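# Pull the cap off a marker on a desk

## Task

Take the cap off the marker so the two are separated, with both the marker and its cap resting on the desk at the end; release them and move the hands away afterwards. The robot must not topple or be left leaning, or the task counts as failed.

## Robot and tools

ROBOT. A LinearBot: an omnidirectional base with a column about 1.75 m high. A carriage slides along the column over 1.0 m of travel (lift_m) and holds two identical six-joint arms, each ending in a two-finger gripper. Arm bases sit roughly 0.57 m + lift_m above the floor, and carriage parts hang about 0.15 m lower. Each hand reaches about 0.78 m from its shoulder but only about 0.38 m below its arm base. A hand is about 0.16 m long and 0.1 m wide (0.14 m with fingers open). Parked joints 1-6 are 0, 0.05, 0.05, 1.45, 0, 0; parked, the robot is about 0.95 m wide and 0.7 m long. The base motors are weak (2 N m), so a light push already halts a drive.

CAMERAS. carriage_camera is fixed on the carriage, facing forward and tilted about 20 degrees down. left_wrist_camera and right_wrist_camera look out past the fingertips. All images are 672x504 pixels.

FRAMES. Base frame: origin on the floor below the base centre, x forward, y left, z up. left_hand and right_hand report, in this frame, the point between each hand's finger pads, with quat_wxyz rotating base axes into hand axes: hand z runs along the fingers, and the fingers open along hand y. A hand pointing straight up with joints 1, 5, 6 at 0 reads (1, 0, 0, 0). Odometry frame is the base frame at scene start. base_odometry counts wheel turns only, so slipping shows up as travel. Heading is in radians, left positive, -3.142 to 3.142. Hand readings can be off, especially at long reach.

TOOLS.
execute_actions: actions is a list holding one action or none (empty just reports state and images). cameras picks which images return: carriage_camera, left_wrist_camera, right_wrist_camera or all; omitted/null means all, [] means none. An action may have base, joints or both; its motions start together.
- base takes exactly one relative offset from the base's last reported position: translate_m (metres, forward positive, -2 to 2), strafe_m (metres, left positive, -2 to 2) or rotate_rad (radians, counter-clockwise positive, -6.3 to 6.3).
- joints is one object keyed by joint name, giving absolute targets. lift_m 0 to 1 m. Per arm (left_ and right_ prefixes, same ranges): joint1_rad -2.617 to 3.054, turns the arm about vertical, 0 forward, positive left; joint2_rad 0 to 3.141, shoulder, 0 upper arm back and level, 1.57 upright, 3.14 forward and level; joint3_rad 0 to 3.141, elbow, 0 folded, 3.14 straight; joint4_rad -1.57 to 1.57, wrist pitch, 0 in line with forearm, positive lifts the fingertips; joint5_rad -1.57 to 1.57, wrist yaw, positive swings fingertips right (opposite sense to joint1); joint6_rad -2.094 to 2.094, roll about the finger axis, positive clockwise viewed from the forearm; gripper_m 0 to 0.093, the pad gap in metres. Done tolerances: lift 0.004, joint1 0.02, joint2 and 3 0.055, joint4 0.04, joint5 and 6 0.02, gripper 0.004.
A joint or base left out of an action may still be driving toward an earlier target, without status showing it. Unknown keys or out-of-range values get the call rejected with no motion. An action is capped at 15 s.
wait: seconds 0 to 10; commands nothing and returns the same report.
zoom_image: camera plus region [x0, y0, x1, y1] in pixels of that camera's latest full image, top-left origin, at most 504 by 504.
finished_scene: scene number; ends the scene irreversibly and reports success. The goal must hold at that moment.

RESULTS. base_status and joint_status tell how each commanded motion ended: done (for the base, wheels turned the full amount even if slipping; a tiny move may stop short yet say done), off_target (resting away from target, possibly still pushing; normal for a gripper holding something), contact_stop or time_out (old target dropped, holds in place), not_followed (a self-collision check withheld that arm's joints; gripper commands still run; the held targets may be retried later). limit_stop_at_motor_heat marks keys halted by overheating; resend them. on_its_own lists what this call did not command; held at gives a target, not the actual position. motor_effort gives percent of maximum, positive toward higher joint values, with the peak of the last action in brackets; readings carry sizeable fixed error and noise. A steadily falling lift effort while lowering means a hand or load is resting on something. drive_wheels larger at rest than after a free move means the base is still pressing. Joint torques have offsets and noise. ARM HIT means an arm struck the robot. MOTOR HOT warns from 75 °C; OVER-TEMPERATURE FAULT means an arm was stopped (90 °C) or went limp and dropped (100 °C). Stretched arms heat quickly even empty, also while you think. If a result reports a stop, later calls in that same reply are skipped. The robot keeps holding its last command while you think.

CAUTIONS. Drives stop only after a hit, sometimes late or never; arms are not monitored during turns and often not when an arm is also commanded, and the base may roll about 0.3 m after an arm touches something. After a blocked drive, back off about 0.2 m the way you came (reverse a turn), again if still pressed; retry if the back-off itself stops. The column can strike a table edge the base slid under; reversing into one can tip the robot. Arms and grippers have no contact stop: blocked, they keep pressing and spring to target when freed. Grip force is about 45-60 N per pad. A level hand sags 10-17 cm under 1 kg. The robot can topple with no reading showing it, only images: most risky with the carriage high, arms outstretched, loads held, pulling, or sudden stops. Never let the arms collide or press on each other; to untangle withheld arms, move one clear first, then the other in a later action. Avoid drops, slams, hard pushes and letting the marker or cap fall off the desk.

Each tool is called by a JSON object that holds its "fn" and its "kwargs", one argument or row to a line.

## Session

{"fn": "execute_actions", "kwargs": {
  "actions": []
}}

Scene clock: 0.00 s.
Joint torques (N m, as the arm reports them, + toward a larger angle): no reading
base_odometry: x=+0.000 y=+0.000 heading=+0.000 (m, m, rad; odometry frame)
base_status: not commanded
joint_positions: lift_m=+0.303 left_joint1_rad=-0.010 left_joint2_rad=+0.072 left_joint3_rad=+0.046 left_joint4_rad=+1.479 left_joint5_rad=+0.044 left_joint6_rad=-0.028 left_gripper_m=+0.095 right_joint1_rad=-0.022 right_joint2_rad=+0.063 right_joint3_rad=+0.034 right_joint4_rad=+1.428 right_joint5_rad=-0.039 right_joint6_rad=+0.044 right_gripper_m=+0.095
joint_status: not commanded
motor_effort: lift_m=+26 drive_wheels=-3 (%)
left_hand: x=+0.3138 y=+0.3017 z=+1.2996 quat_wxyz=(+0.998, +0.022, +0.059, -0.020) (m; base frame)
right_hand: x=+0.3271 y=-0.3038 z=+1.2946 quat_wxyz=(+0.996, -0.017, +0.086, +0.012) (m; base frame)
pictures: carriage_camera, left_wrist_camera, right_wrist_camera
Images, in order (width x height): carriage_camera 672x504, left_wrist_camera 672x504, right_wrist_camera 672x504.

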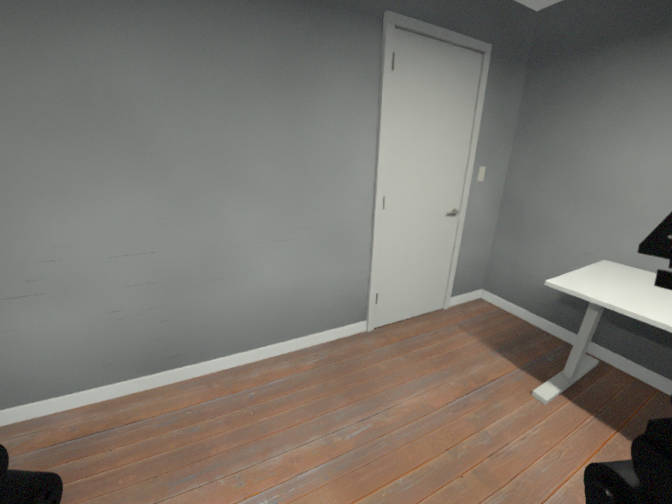

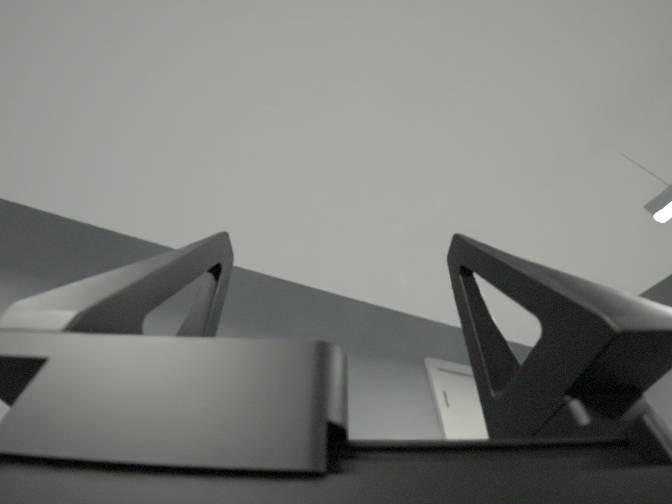

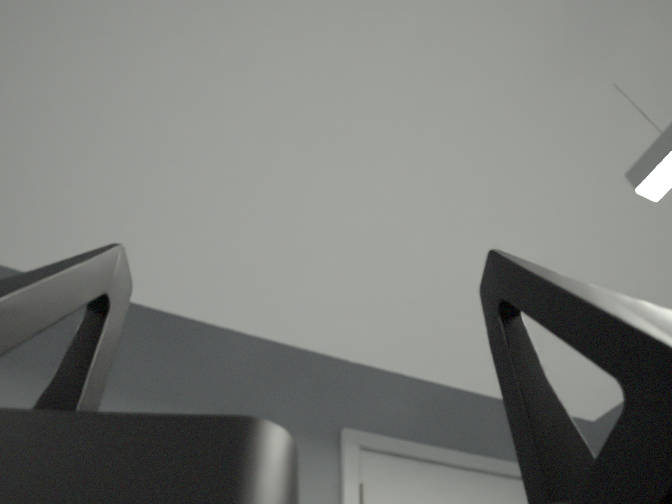

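{"fn": "execute_actions", "kwargs": {
  "actions": [
    {"base":{"rotate_rad":-1.05}}
  ],
  "cameras": ["carriage_camera"]
}}

Scene clock: 4.83 s.
Joint torques (N m, as the arm reports them, + toward a larger angle): left_arm=[-0.18  4.48  6.17 -0.42 -0.12  0.02] | right_arm=[-0.51  4.21  6.15 -0.21  0.09  0.  ]
base_odometry: x=+0.000 y=+0.000 heading=-1.049 (m, m, rad; odometry frame)
base_status: done
joint_positions: lift_m=+0.303 left_joint1_rad=-0.010 left_joint2_rad=+0.072 left_joint3_rad=+0.046 left_joint4_rad=+1.479 left_joint5_rad=+0.044 left_joint6_rad=-0.028 left_gripper_m=+0.095 right_joint1_rad=-0.022 right_joint2_rad=+0.063 right_joint3_rad=+0.034 right_joint4_rad=+1.428 right_joint5_rad=-0.039 right_joint6_rad=+0.044 right_gripper_m=+0.095
joint_status: not commanded
motor_effort: lift_m=+24(30) drive_wheels=+9(28) (%)
left_hand: x=+0.3138 y=+0.3017 z=+1.2996 quat_wxyz=(+0.998, +0.022, +0.059, -0.020) (m; base frame)
right_hand: x=+0.3271 y=-0.3038 z=+1.2946 quat_wxyz=(+0.996, -0.017, +0.086, +0.012) (m; base frame)
pictures: carriage_camera
Images, in order (width x height): carriage_camera 672x504.

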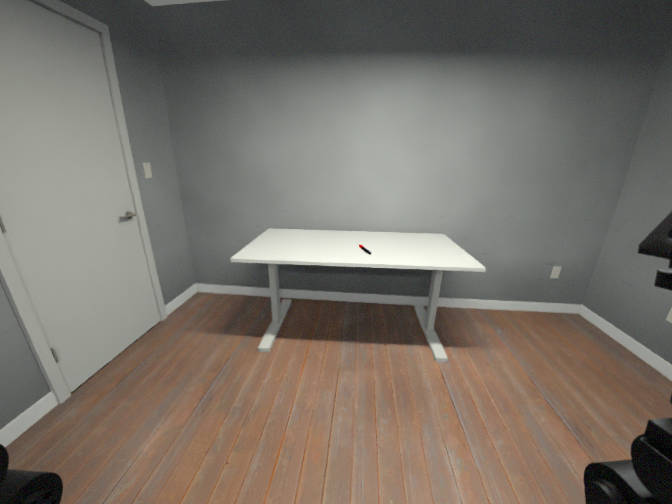

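{"fn": "execute_actions", "kwargs": {
  "actions": [
    {"base":{"translate_m":0.75},"joints":{"lift_m":0.45,"left_joint2_rad":1.8,"left_joint3_rad":1.2,"left_joint4_rad":-0.97,"right_joint2_rad":1.8,"right_joint3_rad":1.2,"right_joint4_rad":-0.97}}
  ]
}}

Scene clock: 12.80 s.
Joint torques (N m, as the arm reports them, + toward a larger angle): left_arm=[-0.18 -8.9   8.2   0.29 -0.07  0.03] | right_arm=[-0.46 -9.26  7.36  0.3   0.06 -0.03]
base_odometry: x=+0.373 y=-0.651 heading=-1.050 (m, m, rad; odometry frame)
base_status: done
joint_positions: lift_m=+0.450 left_joint1_rad=-0.010 left_joint2_rad=+1.793 left_joint3_rad=+1.177 left_joint4_rad=-0.966 left_joint5_rad=+0.044 left_joint6_rad=-0.028 left_gripper_m=+0.095 right_joint1_rad=-0.022 right_joint2_rad=+1.803 right_joint3_rad=+1.183 right_joint4_rad=-0.965 right_joint5_rad=-0.039 right_joint6_rad=+0.044 right_gripper_m=+0.095
joint_status: all done
motor_effort: lift_m=+27(35) drive_wheels=-7(40) (%)
left_hand: x=+0.5918 y=+0.2989 z=+1.0493 quat_wxyz=(-0.006, -0.009, +1.000, -0.022) (m; base frame)
right_hand: x=+0.5935 y=-0.3098 z=+1.0479 quat_wxyz=(-0.007, +0.033, +0.999, +0.020) (m; base frame)
pictures: carriage_camera, left_wrist_camera, right_wrist_camera
Images, in order (width x height): carriage_camera 672x504, left_wrist_camera 672x504, right_wrist_camera 672x504.

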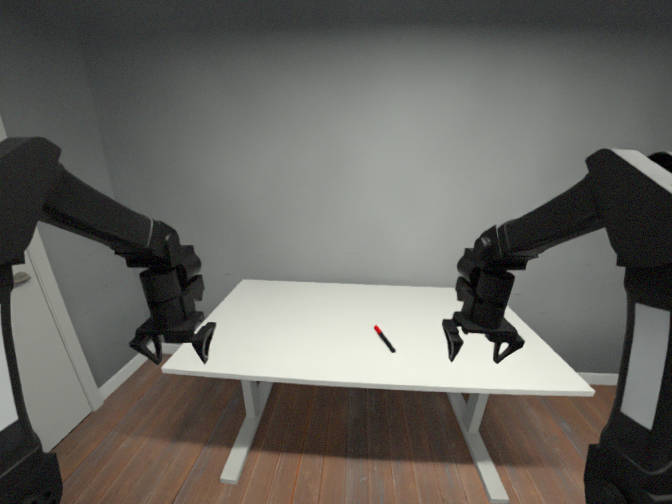

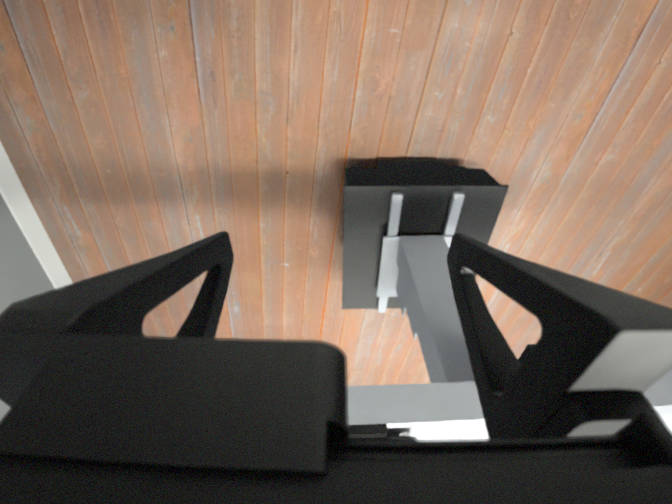

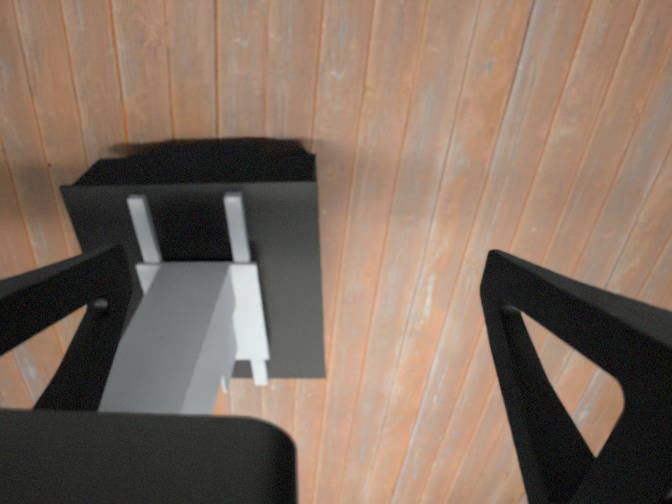

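{"fn": "execute_actions", "kwargs": {
  "actions": [
    {"base":{"translate_m":0.45},"joints":{"lift_m":0.35}}
  ],
  "cameras": []
}}

{"fn": "execute_actions", "kwargs": {
  "actions": [
    {"base":{"strafe_m":0.09}}
  ]
}}

Scene clock: 28.27 s.
Joint torques (N m, as the arm reports them, + toward a larger angle): left_arm=[-0.19 -9.06  7.35  0.33 -0.07  0.03] | right_arm=[-0.66 -9.26  7.1   0.28  0.04 -0.03]
base_odometry: x=+0.597 y=-1.041 heading=-1.051 (m, m, rad; odometry frame)
base_status: done
joint_positions: lift_m=+0.350 left_joint1_rad=-0.010 left_joint2_rad=+1.794 left_joint3_rad=+1.189 left_joint4_rad=-0.968 left_joint5_rad=+0.044 left_joint6_rad=-0.028 left_gripper_m=+0.095 right_joint1_rad=-0.022 right_joint2_rad=+1.803 right_joint3_rad=+1.187 right_joint4_rad=-0.966 right_joint5_rad=-0.039 right_joint6_rad=+0.044 right_gripper_m=+0.095
joint_status: all done
motor_effort: lift_m=+27(21) drive_wheels=-9(37) (%)
left_hand: x=+0.5954 y=+0.2989 z=+0.9522 quat_wxyz=(-0.001, -0.009, +1.000, -0.022) (m; base frame)
right_hand: x=+0.5946 y=-0.3098 z=+0.9492 quat_wxyz=(-0.006, +0.033, +0.999, +0.020) (m; base frame)
pictures: none
No camera images: the call's "cameras" was empty. Leave "cameras" out to get every camera's image.

Scene clock: 29.87 s.
Joint torques (N m, as the arm reports them, + toward a larger angle): left_arm=[-0.17 -9.03  7.39  0.35 -0.07  0.03] | right_arm=[-0.62 -9.32  7.13  0.29  0.04 -0.05]
base_odometry: x=+0.675 y=-0.997 heading=-1.051 (m, m, rad; odometry frame)
base_status: done
joint_positions: lift_m=+0.350 left_joint1_rad=-0.010 left_joint2_rad=+1.794 left_joint3_rad=+1.189 left_joint4_rad=-0.968 left_joint5_rad=+0.044 left_joint6_rad=-0.028 left_gripper_m=+0.095 right_joint1_rad=-0.022 right_joint2_rad=+1.803 right_joint3_rad=+1.187 right_joint4_rad=-0.966 right_joint5_rad=-0.039 right_joint6_rad=+0.044 right_gripper_m=+0.095
joint_status: not commanded
motor_effort: lift_m=+23(25) drive_wheels=-4(30) (%)
left_hand: x=+0.5954 y=+0.2989 z=+0.9522 quat_wxyz=(-0.001, -0.009, +1.000, -0.022) (m; base frame)
right_hand: x=+0.5946 y=-0.3098 z=+0.9492 quat_wxyz=(-0.006, +0.033, +0.999, +0.020) (m; base frame)
pictures: carriage_camera, left_wrist_camera, right_wrist_camera
Images, in order (width x height): carriage_camera 672x504, left_wrist_camera 672x504, right_wrist_camera 672x504.

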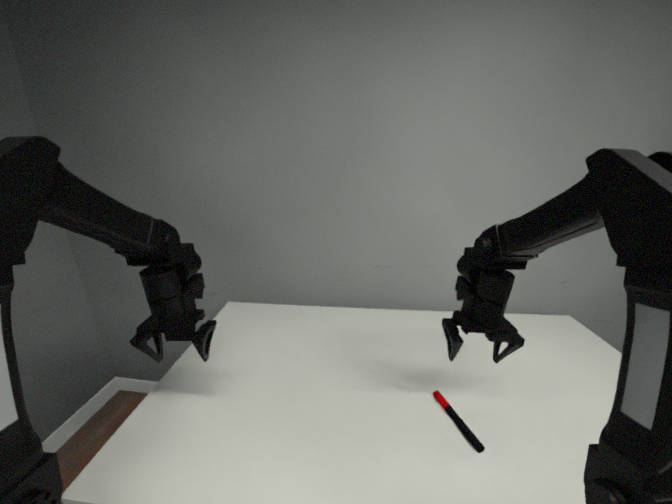

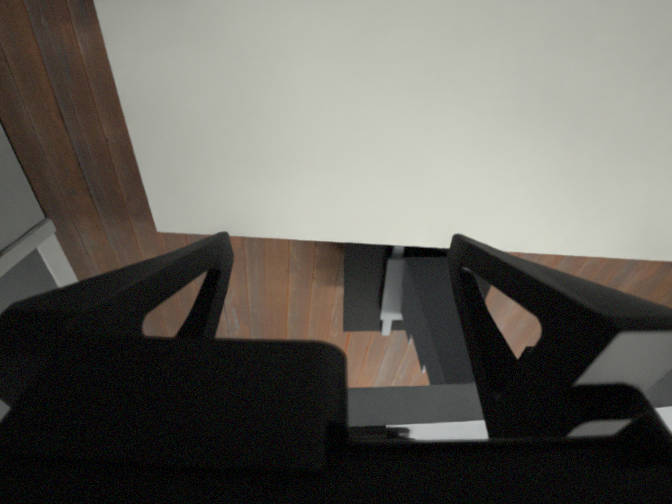

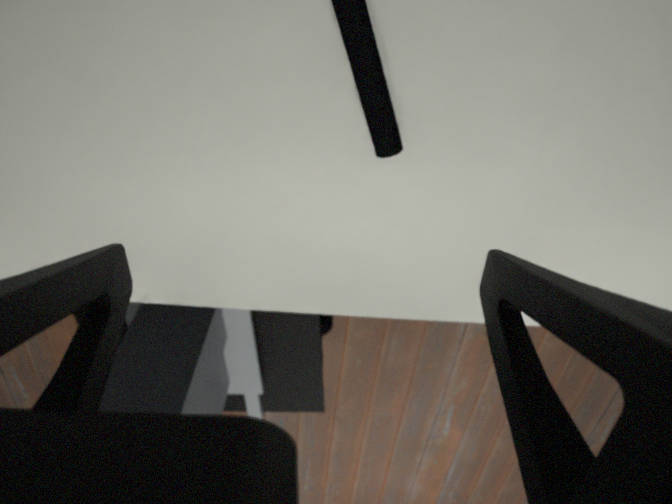

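{"fn": "execute_actions", "kwargs": {
  "actions": [
    {"joints":{"lift_m":0.25,"right_joint1_rad":0.05,"right_joint2_rad":2.2,"right_joint3_rad":1.6,"right_joint6_rad":-0.25}}
  ]
}}

Scene clock: 37.57 s.
Joint torques (N m, as the arm reports them, + toward a larger angle): left_arm=[-0.12 -9.12  7.28  0.34 -0.06  0.03] | right_arm=[ -0.74 -14.24   7.26   0.26   0.02  -0.18]
base_odometry: x=+0.675 y=-0.997 heading=-1.051 (m, m, rad; odometry frame)
base_status: not commanded
joint_positions: lift_m=+0.250 left_joint1_rad=-0.010 left_joint2_rad=+1.795 left_joint3_rad=+1.190 left_joint4_rad=-0.968 left_joint5_rad=+0.044 left_joint6_rad=-0.028 left_gripper_m=+0.095 right_joint1_rad=+0.051 right_joint2_rad=+2.216 right_joint3_rad=+1.584 right_joint4_rad=-0.967 right_joint5_rad=-0.039 right_joint6_rad=-0.241 right_gripper_m=+0.095
joint_status: all done
motor_effort: lift_m=+23(26) drive_wheels=-2(3) (%)
left_hand: x=+0.5956 y=+0.2989 z=+0.8522 quat_wxyz=(-0.001, -0.009, +1.000, -0.022) (m; base frame)
right_hand: x=+0.6859 y=-0.2823 z=+0.7994 quat_wxyz=(-0.012, -0.145, +0.989, +0.021) (m; base frame)
pictures: carriage_camera, left_wrist_camera, right_wrist_camera
Images, in order (width x height): carriage_camera 672x504, left_wrist_camera 672x504, right_wrist_camera 672x504.

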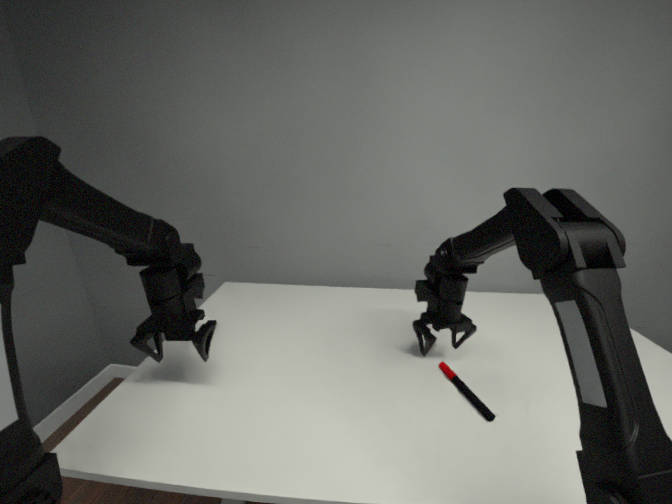

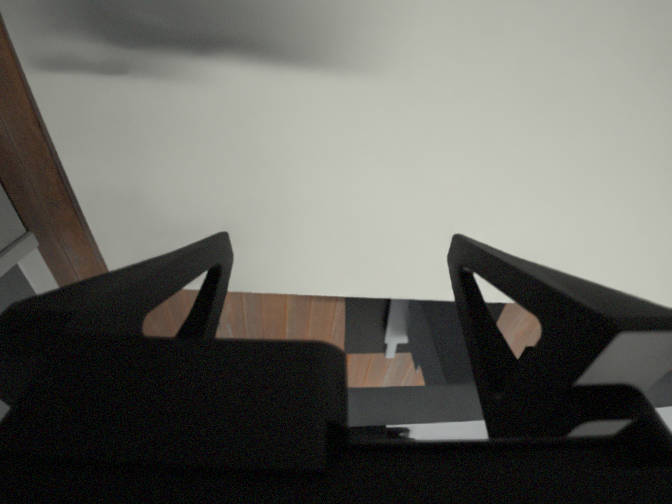

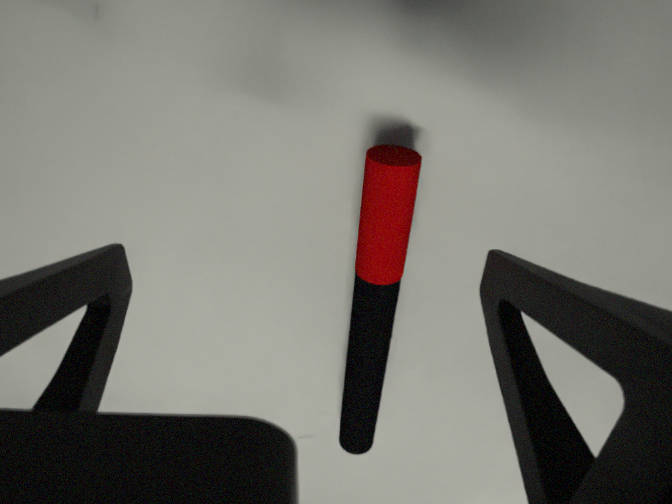

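{"fn": "execute_actions", "kwargs": {
  "actions": [
    {"joints":{"lift_m":0.21,"right_joint1_rad":0.0}}
  ],
  "cameras": ["carriage_camera","right_wrist_camera"]
}}

Scene clock: 41.27 s.
Joint torques (N m, as the arm reports them, + toward a larger angle): left_arm=[-0.18 -9.38  7.29  0.34 -0.07  0.03] | right_arm=[ -0.37 -13.61   7.02   0.32   0.01  -0.14]
base_odometry: x=+0.675 y=-0.997 heading=-1.051 (m, m, rad; odometry frame)
base_status: not commanded
joint_positions: lift_m=+0.210 left_joint1_rad=-0.010 left_joint2_rad=+1.798 left_joint3_rad=+1.190 left_joint4_rad=-0.969 left_joint5_rad=+0.044 left_joint6_rad=-0.028 left_gripper_m=+0.095 right_joint1_rad=-0.001 right_joint2_rad=+2.211 right_joint3_rad=+1.588 right_joint4_rad=-0.968 right_joint5_rad=-0.039 right_joint6_rad=-0.241 right_gripper_m=+0.095
joint_status: all done
motor_effort: lift_m=+26(25) drive_wheels=+2(2) (%)
left_hand: x=+0.5951 y=+0.2989 z=+0.8112 quat_wxyz=(-0.004, -0.009, +1.000, -0.022) (m; base frame)
right_hand: x=+0.6884 y=-0.3034 z=+0.7621 quat_wxyz=(-0.008, -0.119, +0.993, +0.021) (m; base frame)
pictures: carriage_camera, right_wrist_camera
Images, in order (width x height): carriage_camera 672x504, right_wrist_camera 672x504.

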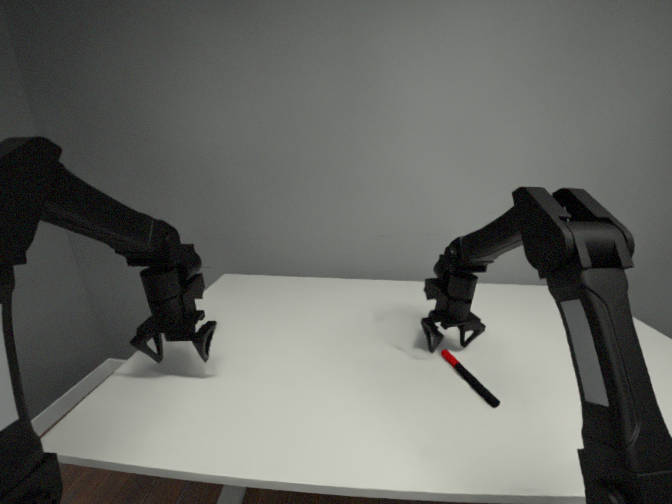

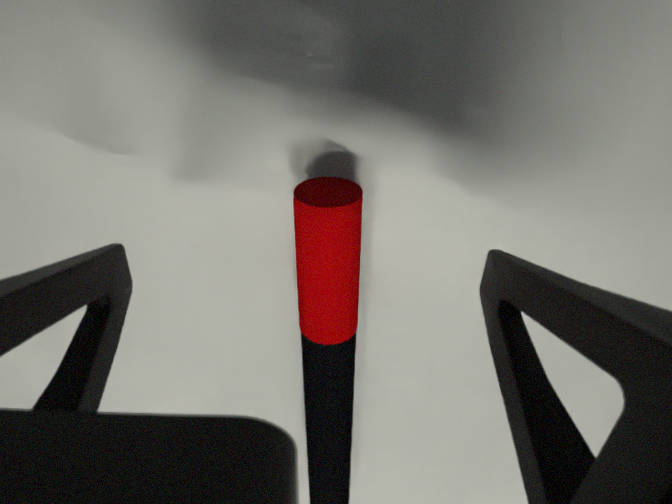

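{"fn": "execute_actions", "kwargs": {
  "actions": [
    {"base":{"translate_m":-0.012},"joints":{"lift_m":0.185}}
  ],
  "cameras": ["right_wrist_camera"]
}}

{"fn": "execute_actions", "kwargs": {
  "actions": [
    {"joints":{"right_gripper_m":0.0}}
  ],
  "cameras": ["carriage_camera","right_wrist_camera"]
}}

Scene clock: 44.83 s.
Joint torques (N m, as the arm reports them, + toward a larger angle): left_arm=[-0.21 -9.51  7.18  0.33 -0.08  0.03] | right_arm=[ -0.51 -13.81   7.12   0.28   0.02  -0.15]
base_odometry: x=+0.669 y=-0.987 heading=-1.051 (m, m, rad; odometry frame)
base_status: done
joint_positions: lift_m=+0.185 left_joint1_rad=-0.010 left_joint2_rad=+1.800 left_joint3_rad=+1.192 left_joint4_rad=-0.969 left_joint5_rad=+0.044 left_joint6_rad=-0.028 left_gripper_m=+0.095 right_joint1_rad=-0.001 right_joint2_rad=+2.212 right_joint3_rad=+1.588 right_joint4_rad=-0.969 right_joint5_rad=-0.039 right_joint6_rad=-0.241 right_gripper_m=+0.095
joint_status: all done
motor_effort: lift_m=+22(23) drive_wheels=-1(15) (%)
left_hand: x=+0.5955 y=+0.2989 z=+0.7861 quat_wxyz=(-0.004, -0.009, +1.000, -0.022) (m; base frame)
right_hand: x=+0.6881 y=-0.3034 z=+0.7367 quat_wxyz=(-0.009, -0.119, +0.993, +0.021) (m; base frame)
pictures: right_wrist_camera
Images, in order (width x height): right_wrist_camera 672x504.

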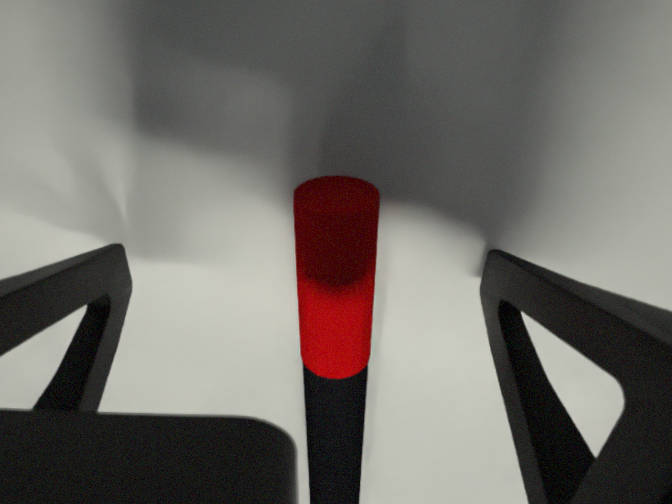

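Scene clock: 45.57 s.
Joint torques (N m, as the arm reports them, + toward a larger angle): left_arm=[-0.19 -9.55  7.16  0.34 -0.07  0.04] | right_arm=[ -0.42 -13.76   7.02   0.3   -0.02  -0.14]
base_odometry: x=+0.669 y=-0.987 heading=-1.051 (m, m, rad; odometry frame)
base_status: not commanded
joint_positions: lift_m=+0.185 left_joint1_rad=-0.010 left_joint2_rad=+1.800 left_joint3_rad=+1.192 left_joint4_rad=-0.969 left_joint5_rad=+0.044 left_joint6_rad=-0.028 left_gripper_m=+0.095 right_joint1_rad=-0.001 right_joint2_rad=+2.212 right_joint3_rad=+1.588 right_joint4_rad=-0.969 right_joint5_rad=-0.039 right_joint6_rad=-0.241 right_gripper_m=+0.018
joint_status: right_gripper_m off_target (ended at +0.018, target +0.000)
motor_effort: lift_m=+22(25) drive_wheels=-1(1) (%)
left_hand: x=+0.5955 y=+0.2989 z=+0.7861 quat_wxyz=(-0.004, -0.009, +1.000, -0.022) (m; base frame)
right_hand: x=+0.6881 y=-0.3034 z=+0.7367 quat_wxyz=(-0.009, -0.119, +0.993, +0.021) (m; base frame)
pictures: carriage_camera, right_wrist_camera
Images, in order (width x height): carriage_camera 672x504, right_wrist_camera 672x504.

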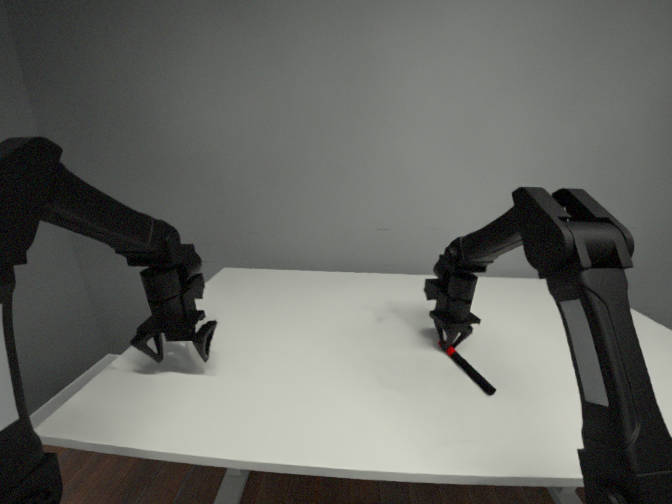

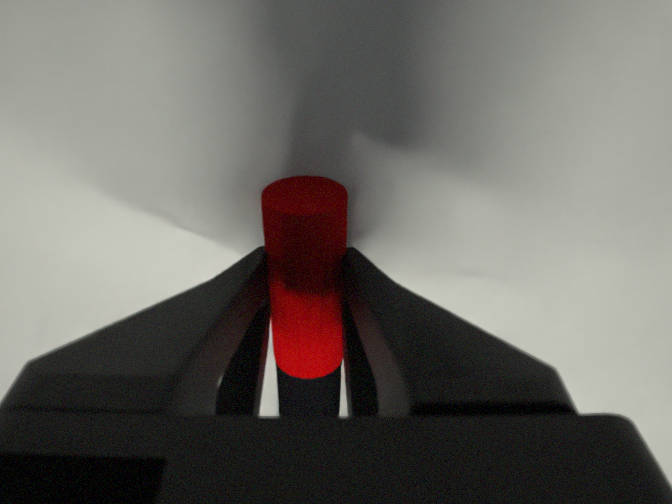

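{"fn": "execute_actions", "kwargs": {
  "actions": [
    {"joints":{"lift_m":0.215}}
  ],
  "cameras": []
}}

{"fn": "execute_actions", "kwargs": {
  "actions": [
    {"joints":{"right_joint1_rad":0.55,"right_joint6_rad":2.09,"left_joint1_rad":-0.3,"left_joint2_rad":2.3,"left_joint3_rad":1.92,"left_joint4_rad":-1.17,"left_joint5_rad":0.4,"left_joint6_rad":-2.09}}
  ]
}}

Scene clock: 52.50 s.
Joint torques (N m, as the arm reports them, + toward a larger angle): left_arm=[-0.16 -9.5   7.06  0.34 -0.07  0.03] | right_arm=[ -0.45 -12.83   7.08   0.27   0.    -0.19]
base_odometry: x=+0.669 y=-0.987 heading=-1.051 (m, m, rad; odometry frame)
base_status: not commanded
joint_positions: lift_m=+0.215 left_joint1_rad=-0.010 left_joint2_rad=+1.799 left_joint3_rad=+1.193 left_joint4_rad=-0.969 left_joint5_rad=+0.044 left_joint6_rad=-0.028 left_gripper_m=+0.095 right_joint1_rad=-0.001 right_joint2_rad=+2.202 right_joint3_rad=+1.588 right_joint4_rad=-0.969 right_joint5_rad=-0.039 right_joint6_rad=-0.241 right_gripper_m=+0.018
joint_status: all done
motor_effort: lift_m=+30(40) drive_wheels=+1(1) (%)
left_hand: x=+0.5959 y=+0.2989 z=+0.8160 quat_wxyz=(-0.003, -0.009, +1.000, -0.022) (m; base frame)
right_hand: x=+0.6894 y=-0.3034 z=+0.7702 quat_wxyz=(-0.004, -0.120, +0.993, +0.020) (m; base frame)
pictures: none
No camera images: the call's "cameras" was empty. Leave "cameras" out to get every camera's image.

Scene clock: 54.53 s.
Joint torques (N m, as the arm reports them, + toward a larger angle): left_arm=[  0.29 -14.07   7.36   0.17   0.09  -0.09] | right_arm=[ -0.93 -12.8    6.75   0.18   0.11   0.07]
base_odometry: x=+0.669 y=-0.987 heading=-1.051 (m, m, rad; odometry frame)
base_status: not commanded
joint_positions: lift_m=+0.215 left_joint1_rad=-0.308 left_joint2_rad=+2.293 left_joint3_rad=+1.912 left_joint4_rad=-1.162 left_joint5_rad=+0.399 left_joint6_rad=-2.081 left_gripper_m=+0.095 right_joint1_rad=+0.557 right_joint2_rad=+2.202 right_joint3_rad=+1.588 right_joint4_rad=-0.969 right_joint5_rad=-0.040 right_joint6_rad=+2.081 right_gripper_m=+0.018
joint_status: all done
motor_effort: lift_m=+28(29) drive_wheels=+1(1) (%)
left_hand: x=+0.6911 y=+0.1094 z=+0.8251 quat_wxyz=(-0.179, -0.758, +0.622, -0.085) (m; base frame)
right_hand: x=+0.6243 y=-0.0884 z=+0.7703 quat_wxyz=(-0.021, +0.691, +0.723, -0.001) (m; base frame)
pictures: carriage_camera, left_wrist_camera, right_wrist_camera
Images, in order (width x height): carriage_camera 672x504, left_wrist_camera 672x504, right_wrist_camera 672x504.

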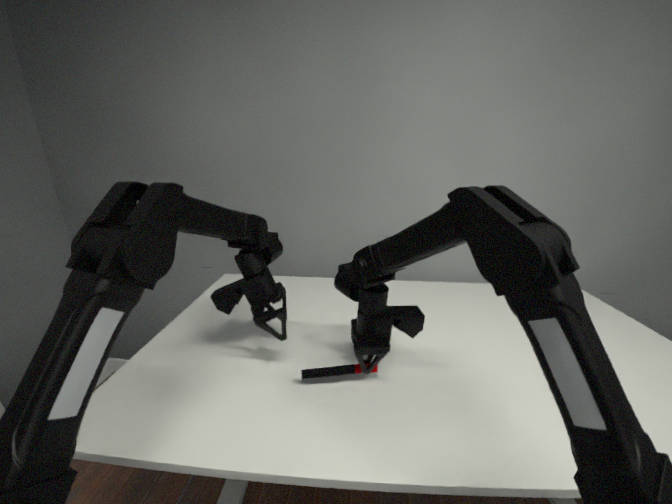

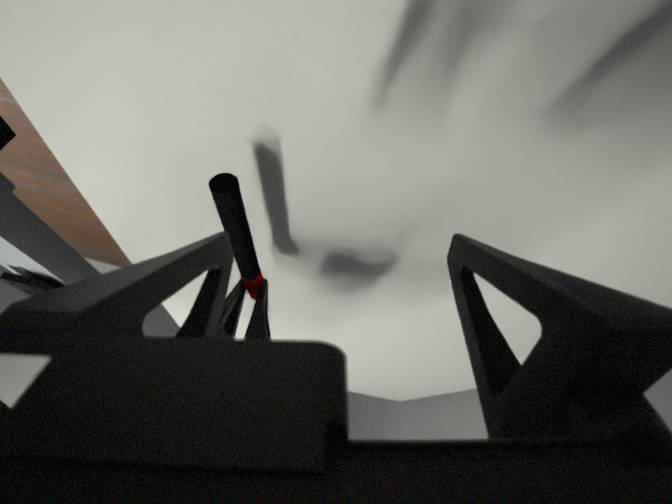

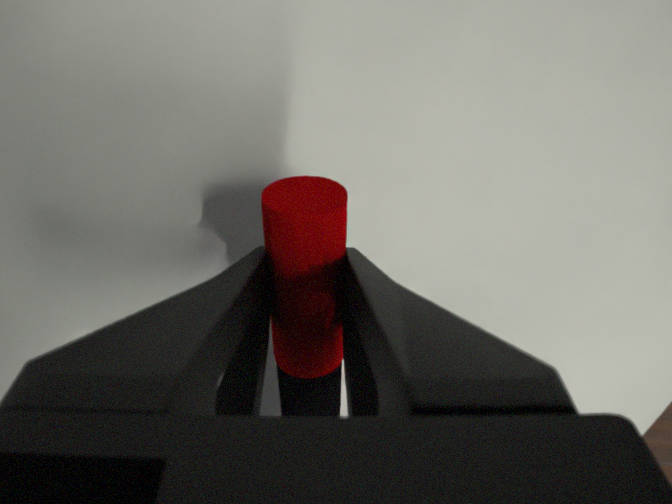

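{"fn": "execute_actions", "kwargs": {
  "actions": [
    {"joints":{"left_joint1_rad":-0.56}}
  ]
}}

Scene clock: 58.83 s.
Joint torques (N m, as the arm reports them, + toward a larger angle): left_arm=[  0.29 -14.05   7.37   0.17   0.03  -0.08] | right_arm=[ -1.13 -12.69   6.89   0.15   0.09   0.09]
base_odometry: x=+0.669 y=-0.987 heading=-1.051 (m, m, rad; odometry frame)
base_status: not commanded
joint_positions: lift_m=+0.215 left_joint1_rad=-0.565 left_joint2_rad=+2.293 left_joint3_rad=+1.912 left_joint4_rad=-1.162 left_joint5_rad=+0.404 left_joint6_rad=-2.081 left_gripper_m=+0.095 right_joint1_rad=+0.557 right_joint2_rad=+2.202 right_joint3_rad=+1.588 right_joint4_rad=-0.969 right_joint5_rad=-0.040 right_joint6_rad=+2.081 right_gripper_m=+0.018
joint_status: all done
motor_effort: lift_m=+32(29) drive_wheels=+1(1) (%)
left_hand: x=+0.6262 y=+0.0111 z=+0.8255 quat_wxyz=(-0.191, -0.671, +0.713, -0.062) (m; base frame)
right_hand: x=+0.6243 y=-0.0884 z=+0.7703 quat_wxyz=(-0.021, +0.691, +0.723, -0.001) (m; base frame)
pictures: carriage_camera, left_wrist_camera, right_wrist_camera
Images, in order (width x height): carriage_camera 672x504, left_wrist_camera 672x504, right_wrist_camera 672x504.

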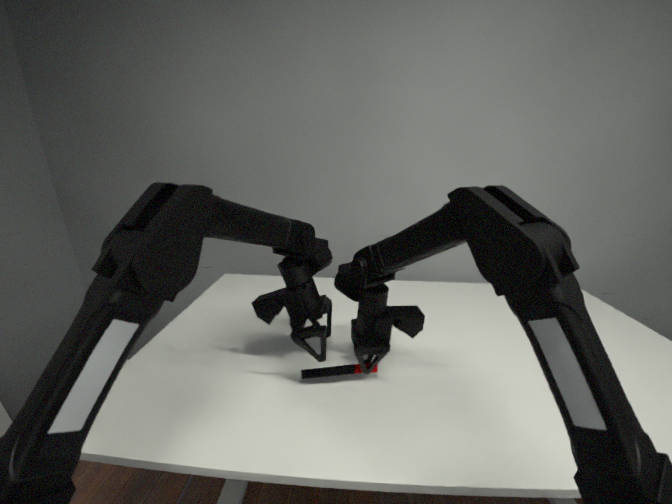

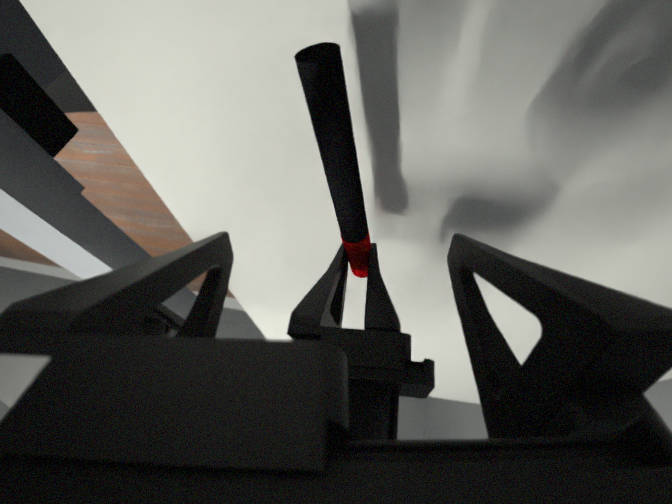

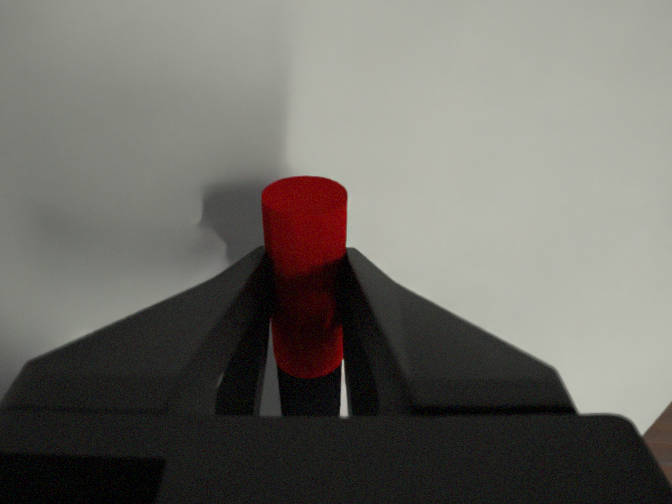

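{"fn": "execute_actions", "kwargs": {
  "actions": [
    {"joints":{"left_joint1_rad":-0.54,"left_joint2_rad":2.37,"left_joint3_rad":1.79,"left_joint4_rad":-0.98}}
  ]
}}

Scene clock: 62.57 s.
Joint torques (N m, as the arm reports them, + toward a larger angle): left_arm=[  0.2  -15.35   6.09   0.31   0.05  -0.09] | right_arm=[ -0.92 -12.71   6.92   0.12   0.09   0.03]
base_odometry: x=+0.669 y=-0.987 heading=-1.051 (m, m, rad; odometry frame)
base_status: not commanded
joint_positions: lift_m=+0.215 left_joint1_rad=-0.546 left_joint2_rad=+2.377 left_joint3_rad=+1.795 left_joint4_rad=-0.993 left_joint5_rad=+0.403 left_joint6_rad=-2.081 left_gripper_m=+0.095 right_joint1_rad=+0.557 right_joint2_rad=+2.202 right_joint3_rad=+1.588 right_joint4_rad=-0.969 right_joint5_rad=-0.040 right_joint6_rad=+2.081 right_gripper_m=+0.018
joint_status: all done
motor_effort: lift_m=+29(30) drive_wheels=+1(1) (%)
left_hand: x=+0.6289 y=+0.0196 z=+0.7613 quat_wxyz=(-0.194, -0.680, +0.705, -0.049) (m; base frame)
right_hand: x=+0.6243 y=-0.0884 z=+0.7703 quat_wxyz=(-0.021, +0.691, +0.723, -0.001) (m; base frame)
pictures: carriage_camera, left_wrist_camera, right_wrist_camera
Images, in order (width x height): carriage_camera 672x504, left_wrist_camera 672x504, right_wrist_camera 672x504.

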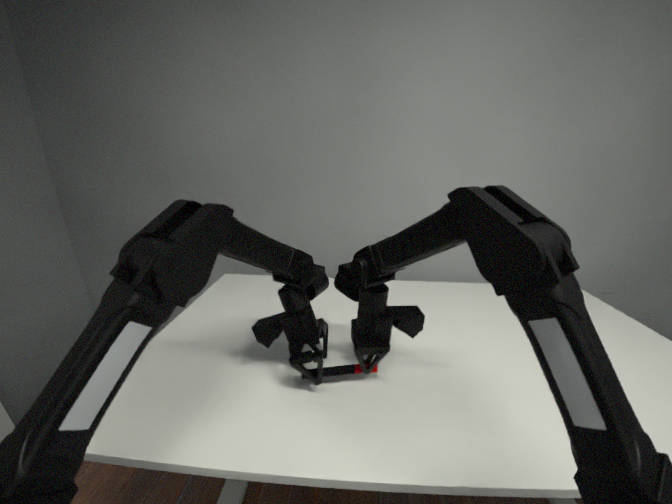

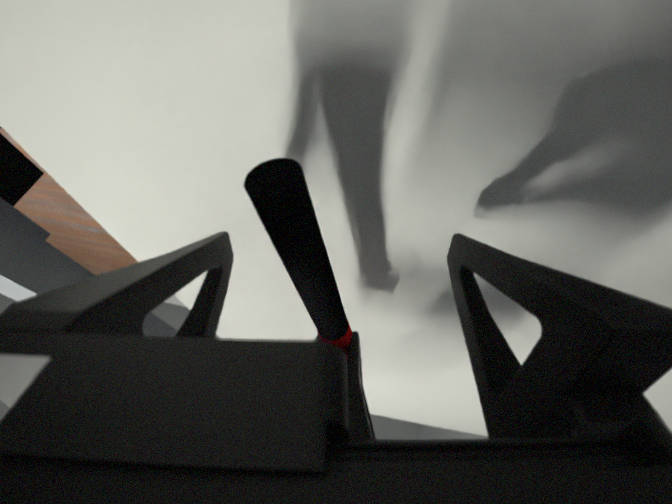

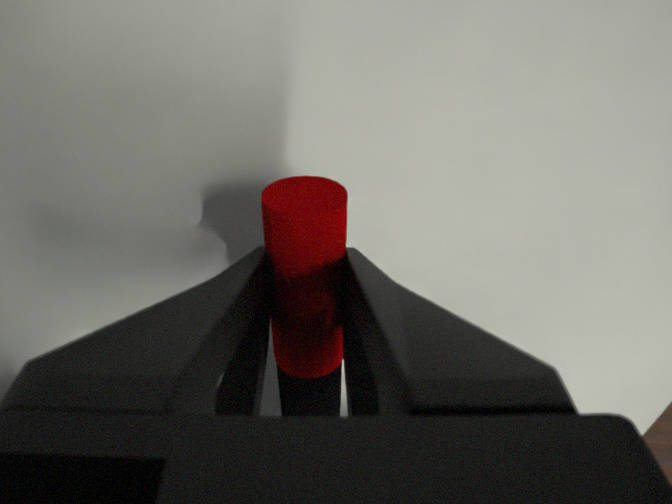

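{"fn": "execute_actions", "kwargs": {
  "actions": [
    {"joints":{"left_joint4_rad":-1.11}}
  ],
  "cameras": ["left_wrist_camera"]
}}

{"fn": "execute_actions", "kwargs": {
  "actions": [
    {"joints":{"left_gripper_m":0}}
  ],
  "cameras": ["left_wrist_camera"]
}}

{"fn": "execute_actions", "kwargs": {
  "actions": [
    {"joints":{"left_joint1_rad":-0.47,"right_joint1_rad":0.47}}
  ]
}}

Scene clock: 67.00 s.
Joint torques (N m, as the arm reports them, + toward a larger angle): left_arm=[  0.22 -15.19   5.81  -0.18   0.04  -0.1 ] | right_arm=[ -1.05 -12.69   7.09   0.16   0.1    0.04]
base_odometry: x=+0.669 y=-0.987 heading=-1.051 (m, m, rad; odometry frame)
base_status: not commanded
joint_positions: lift_m=+0.215 left_joint1_rad=-0.546 left_joint2_rad=+2.377 left_joint3_rad=+1.795 left_joint4_rad=-1.100 left_joint5_rad=+0.403 left_joint6_rad=-2.081 left_gripper_m=+0.095 right_joint1_rad=+0.557 right_joint2_rad=+2.202 right_joint3_rad=+1.588 right_joint4_rad=-0.969 right_joint5_rad=-0.040 right_joint6_rad=+2.081 right_gripper_m=+0.018
joint_status: all done
motor_effort: lift_m=+30(31) drive_wheels=+1(1) (%)
left_hand: x=+0.6078 y=+0.0325 z=+0.7627 quat_wxyz=(-0.207, -0.687, +0.696, +0.002) (m; base frame)
right_hand: x=+0.6243 y=-0.0884 z=+0.7703 quat_wxyz=(-0.021, +0.691, +0.723, -0.001) (m; base frame)
pictures: left_wrist_camera
Images, in order (width x height): left_wrist_camera 672x504.

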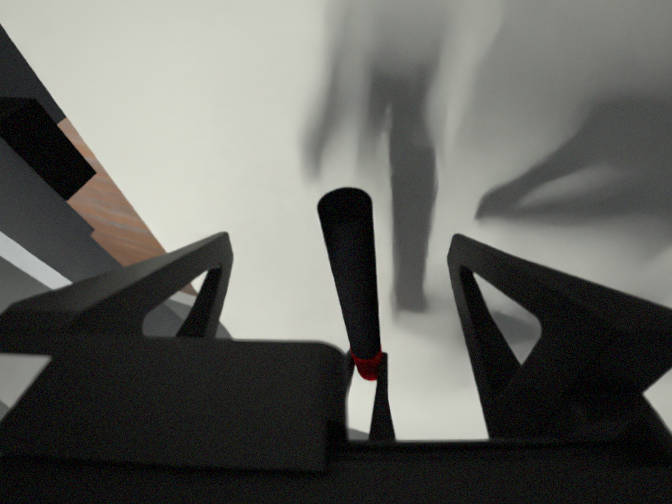

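Scene clock: 67.73 s.
Joint torques (N m, as the arm reports them, + toward a larger angle): left_arm=[ -0.07 -15.2    5.78  -0.34   0.18   0.04] | right_arm=[ -1.16 -12.7    6.82   0.3    0.2    0.04]
base_odometry: x=+0.669 y=-0.987 heading=-1.051 (m, m, rad; odometry frame)
base_status: not commanded
joint_positions: lift_m=+0.215 left_joint1_rad=-0.542 left_joint2_rad=+2.377 left_joint3_rad=+1.795 left_joint4_rad=-1.083 left_joint5_rad=+0.392 left_joint6_rad=-2.093 left_gripper_m=+0.018 right_joint1_rad=+0.558 right_joint2_rad=+2.202 right_joint3_rad=+1.588 right_joint4_rad=-0.988 right_joint5_rad=-0.053 right_joint6_rad=+2.081 right_gripper_m=+0.018
joint_status: left_gripper_m off_target (ended at +0.018, target +0.000)
motor_effort: lift_m=+30(30) drive_wheels=+2(2) (%)
left_hand: x=+0.6132 y=+0.0334 z=+0.7615 quat_wxyz=(-0.200, -0.692, +0.693, -0.004) (m; base frame)
right_hand: x=+0.6188 y=-0.0885 z=+0.7705 quat_wxyz=(-0.029, +0.690, +0.723, -0.009) (m; base frame)
pictures: left_wrist_camera
Images, in order (width x height): left_wrist_camera 672x504.

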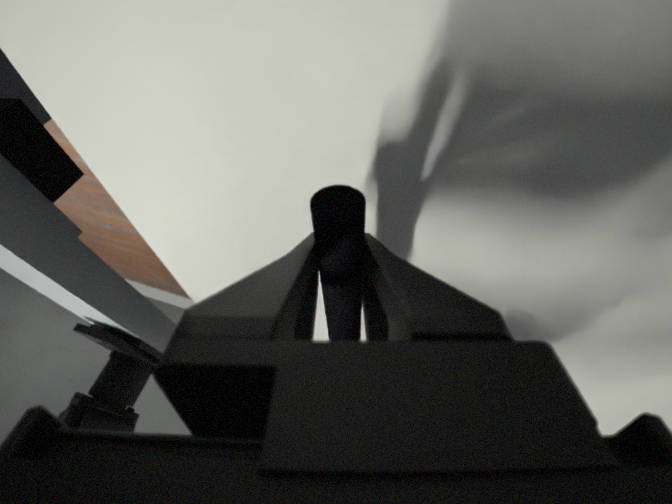

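Scene clock: 68.40 s.
Joint torques (N m, as the arm reports them, + toward a larger angle): left_arm=[ -0.64 -15.18   5.85  -0.25   0.14   0.04] | right_arm=[  0.02 -12.65   6.92   0.31   0.16   0.08]
base_odometry: x=+0.669 y=-0.987 heading=-1.051 (m, m, rad; odometry frame)
base_status: not commanded
joint_positions: lift_m=+0.215 left_joint1_rad=-0.463 left_joint2_rad=+2.377 left_joint3_rad=+1.795 left_joint4_rad=-1.094 left_joint5_rad=+0.395 left_joint6_rad=-2.093 left_gripper_m=+0.018 right_joint1_rad=+0.463 right_joint2_rad=+2.202 right_joint3_rad=+1.588 right_joint4_rad=-0.987 right_joint5_rad=-0.045 right_joint6_rad=+2.081 right_gripper_m=+0.018
joint_status: all done
motor_effort: lift_m=+31(30) drive_wheels=+1(2) (%)
left_hand: x=+0.6316 y=+0.0612 z=+0.7620 quat_wxyz=(-0.202, -0.720, +0.664, -0.007) (m; base frame)
right_hand: x=+0.6391 y=-0.1228 z=+0.7704 quat_wxyz=(-0.026, +0.724, +0.689, -0.008) (m; base frame)
pictures: carriage_camera, left_wrist_camera, right_wrist_camera
Images, in order (width x height): carriage_camera 672x504, left_wrist_camera 672x504, right_wrist_camera 672x504.

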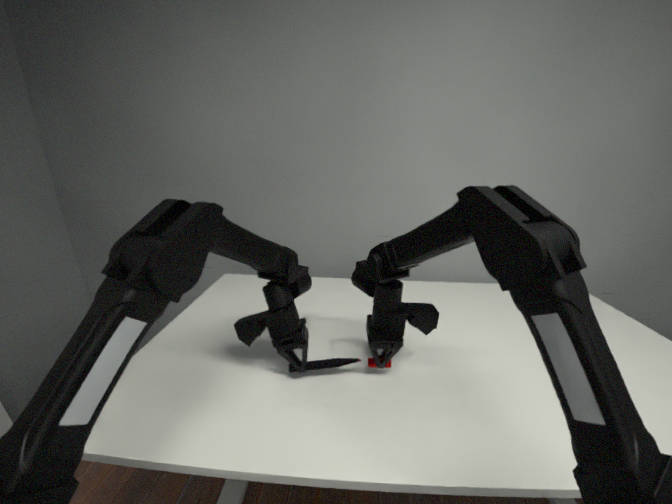

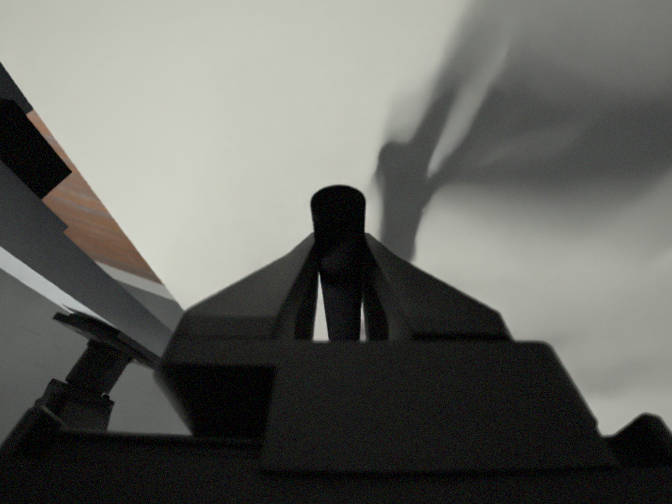

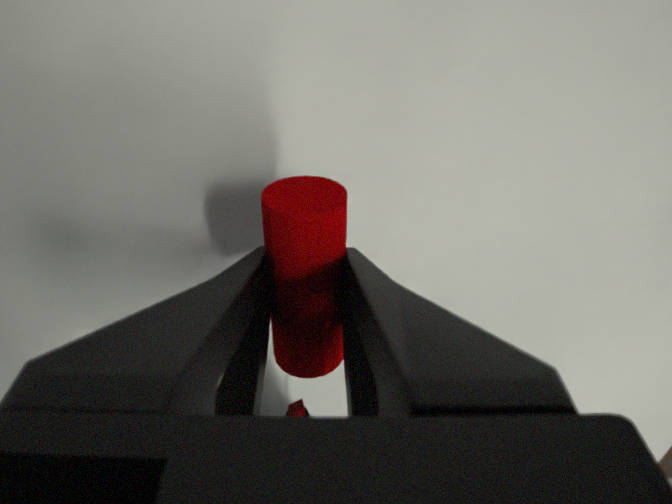

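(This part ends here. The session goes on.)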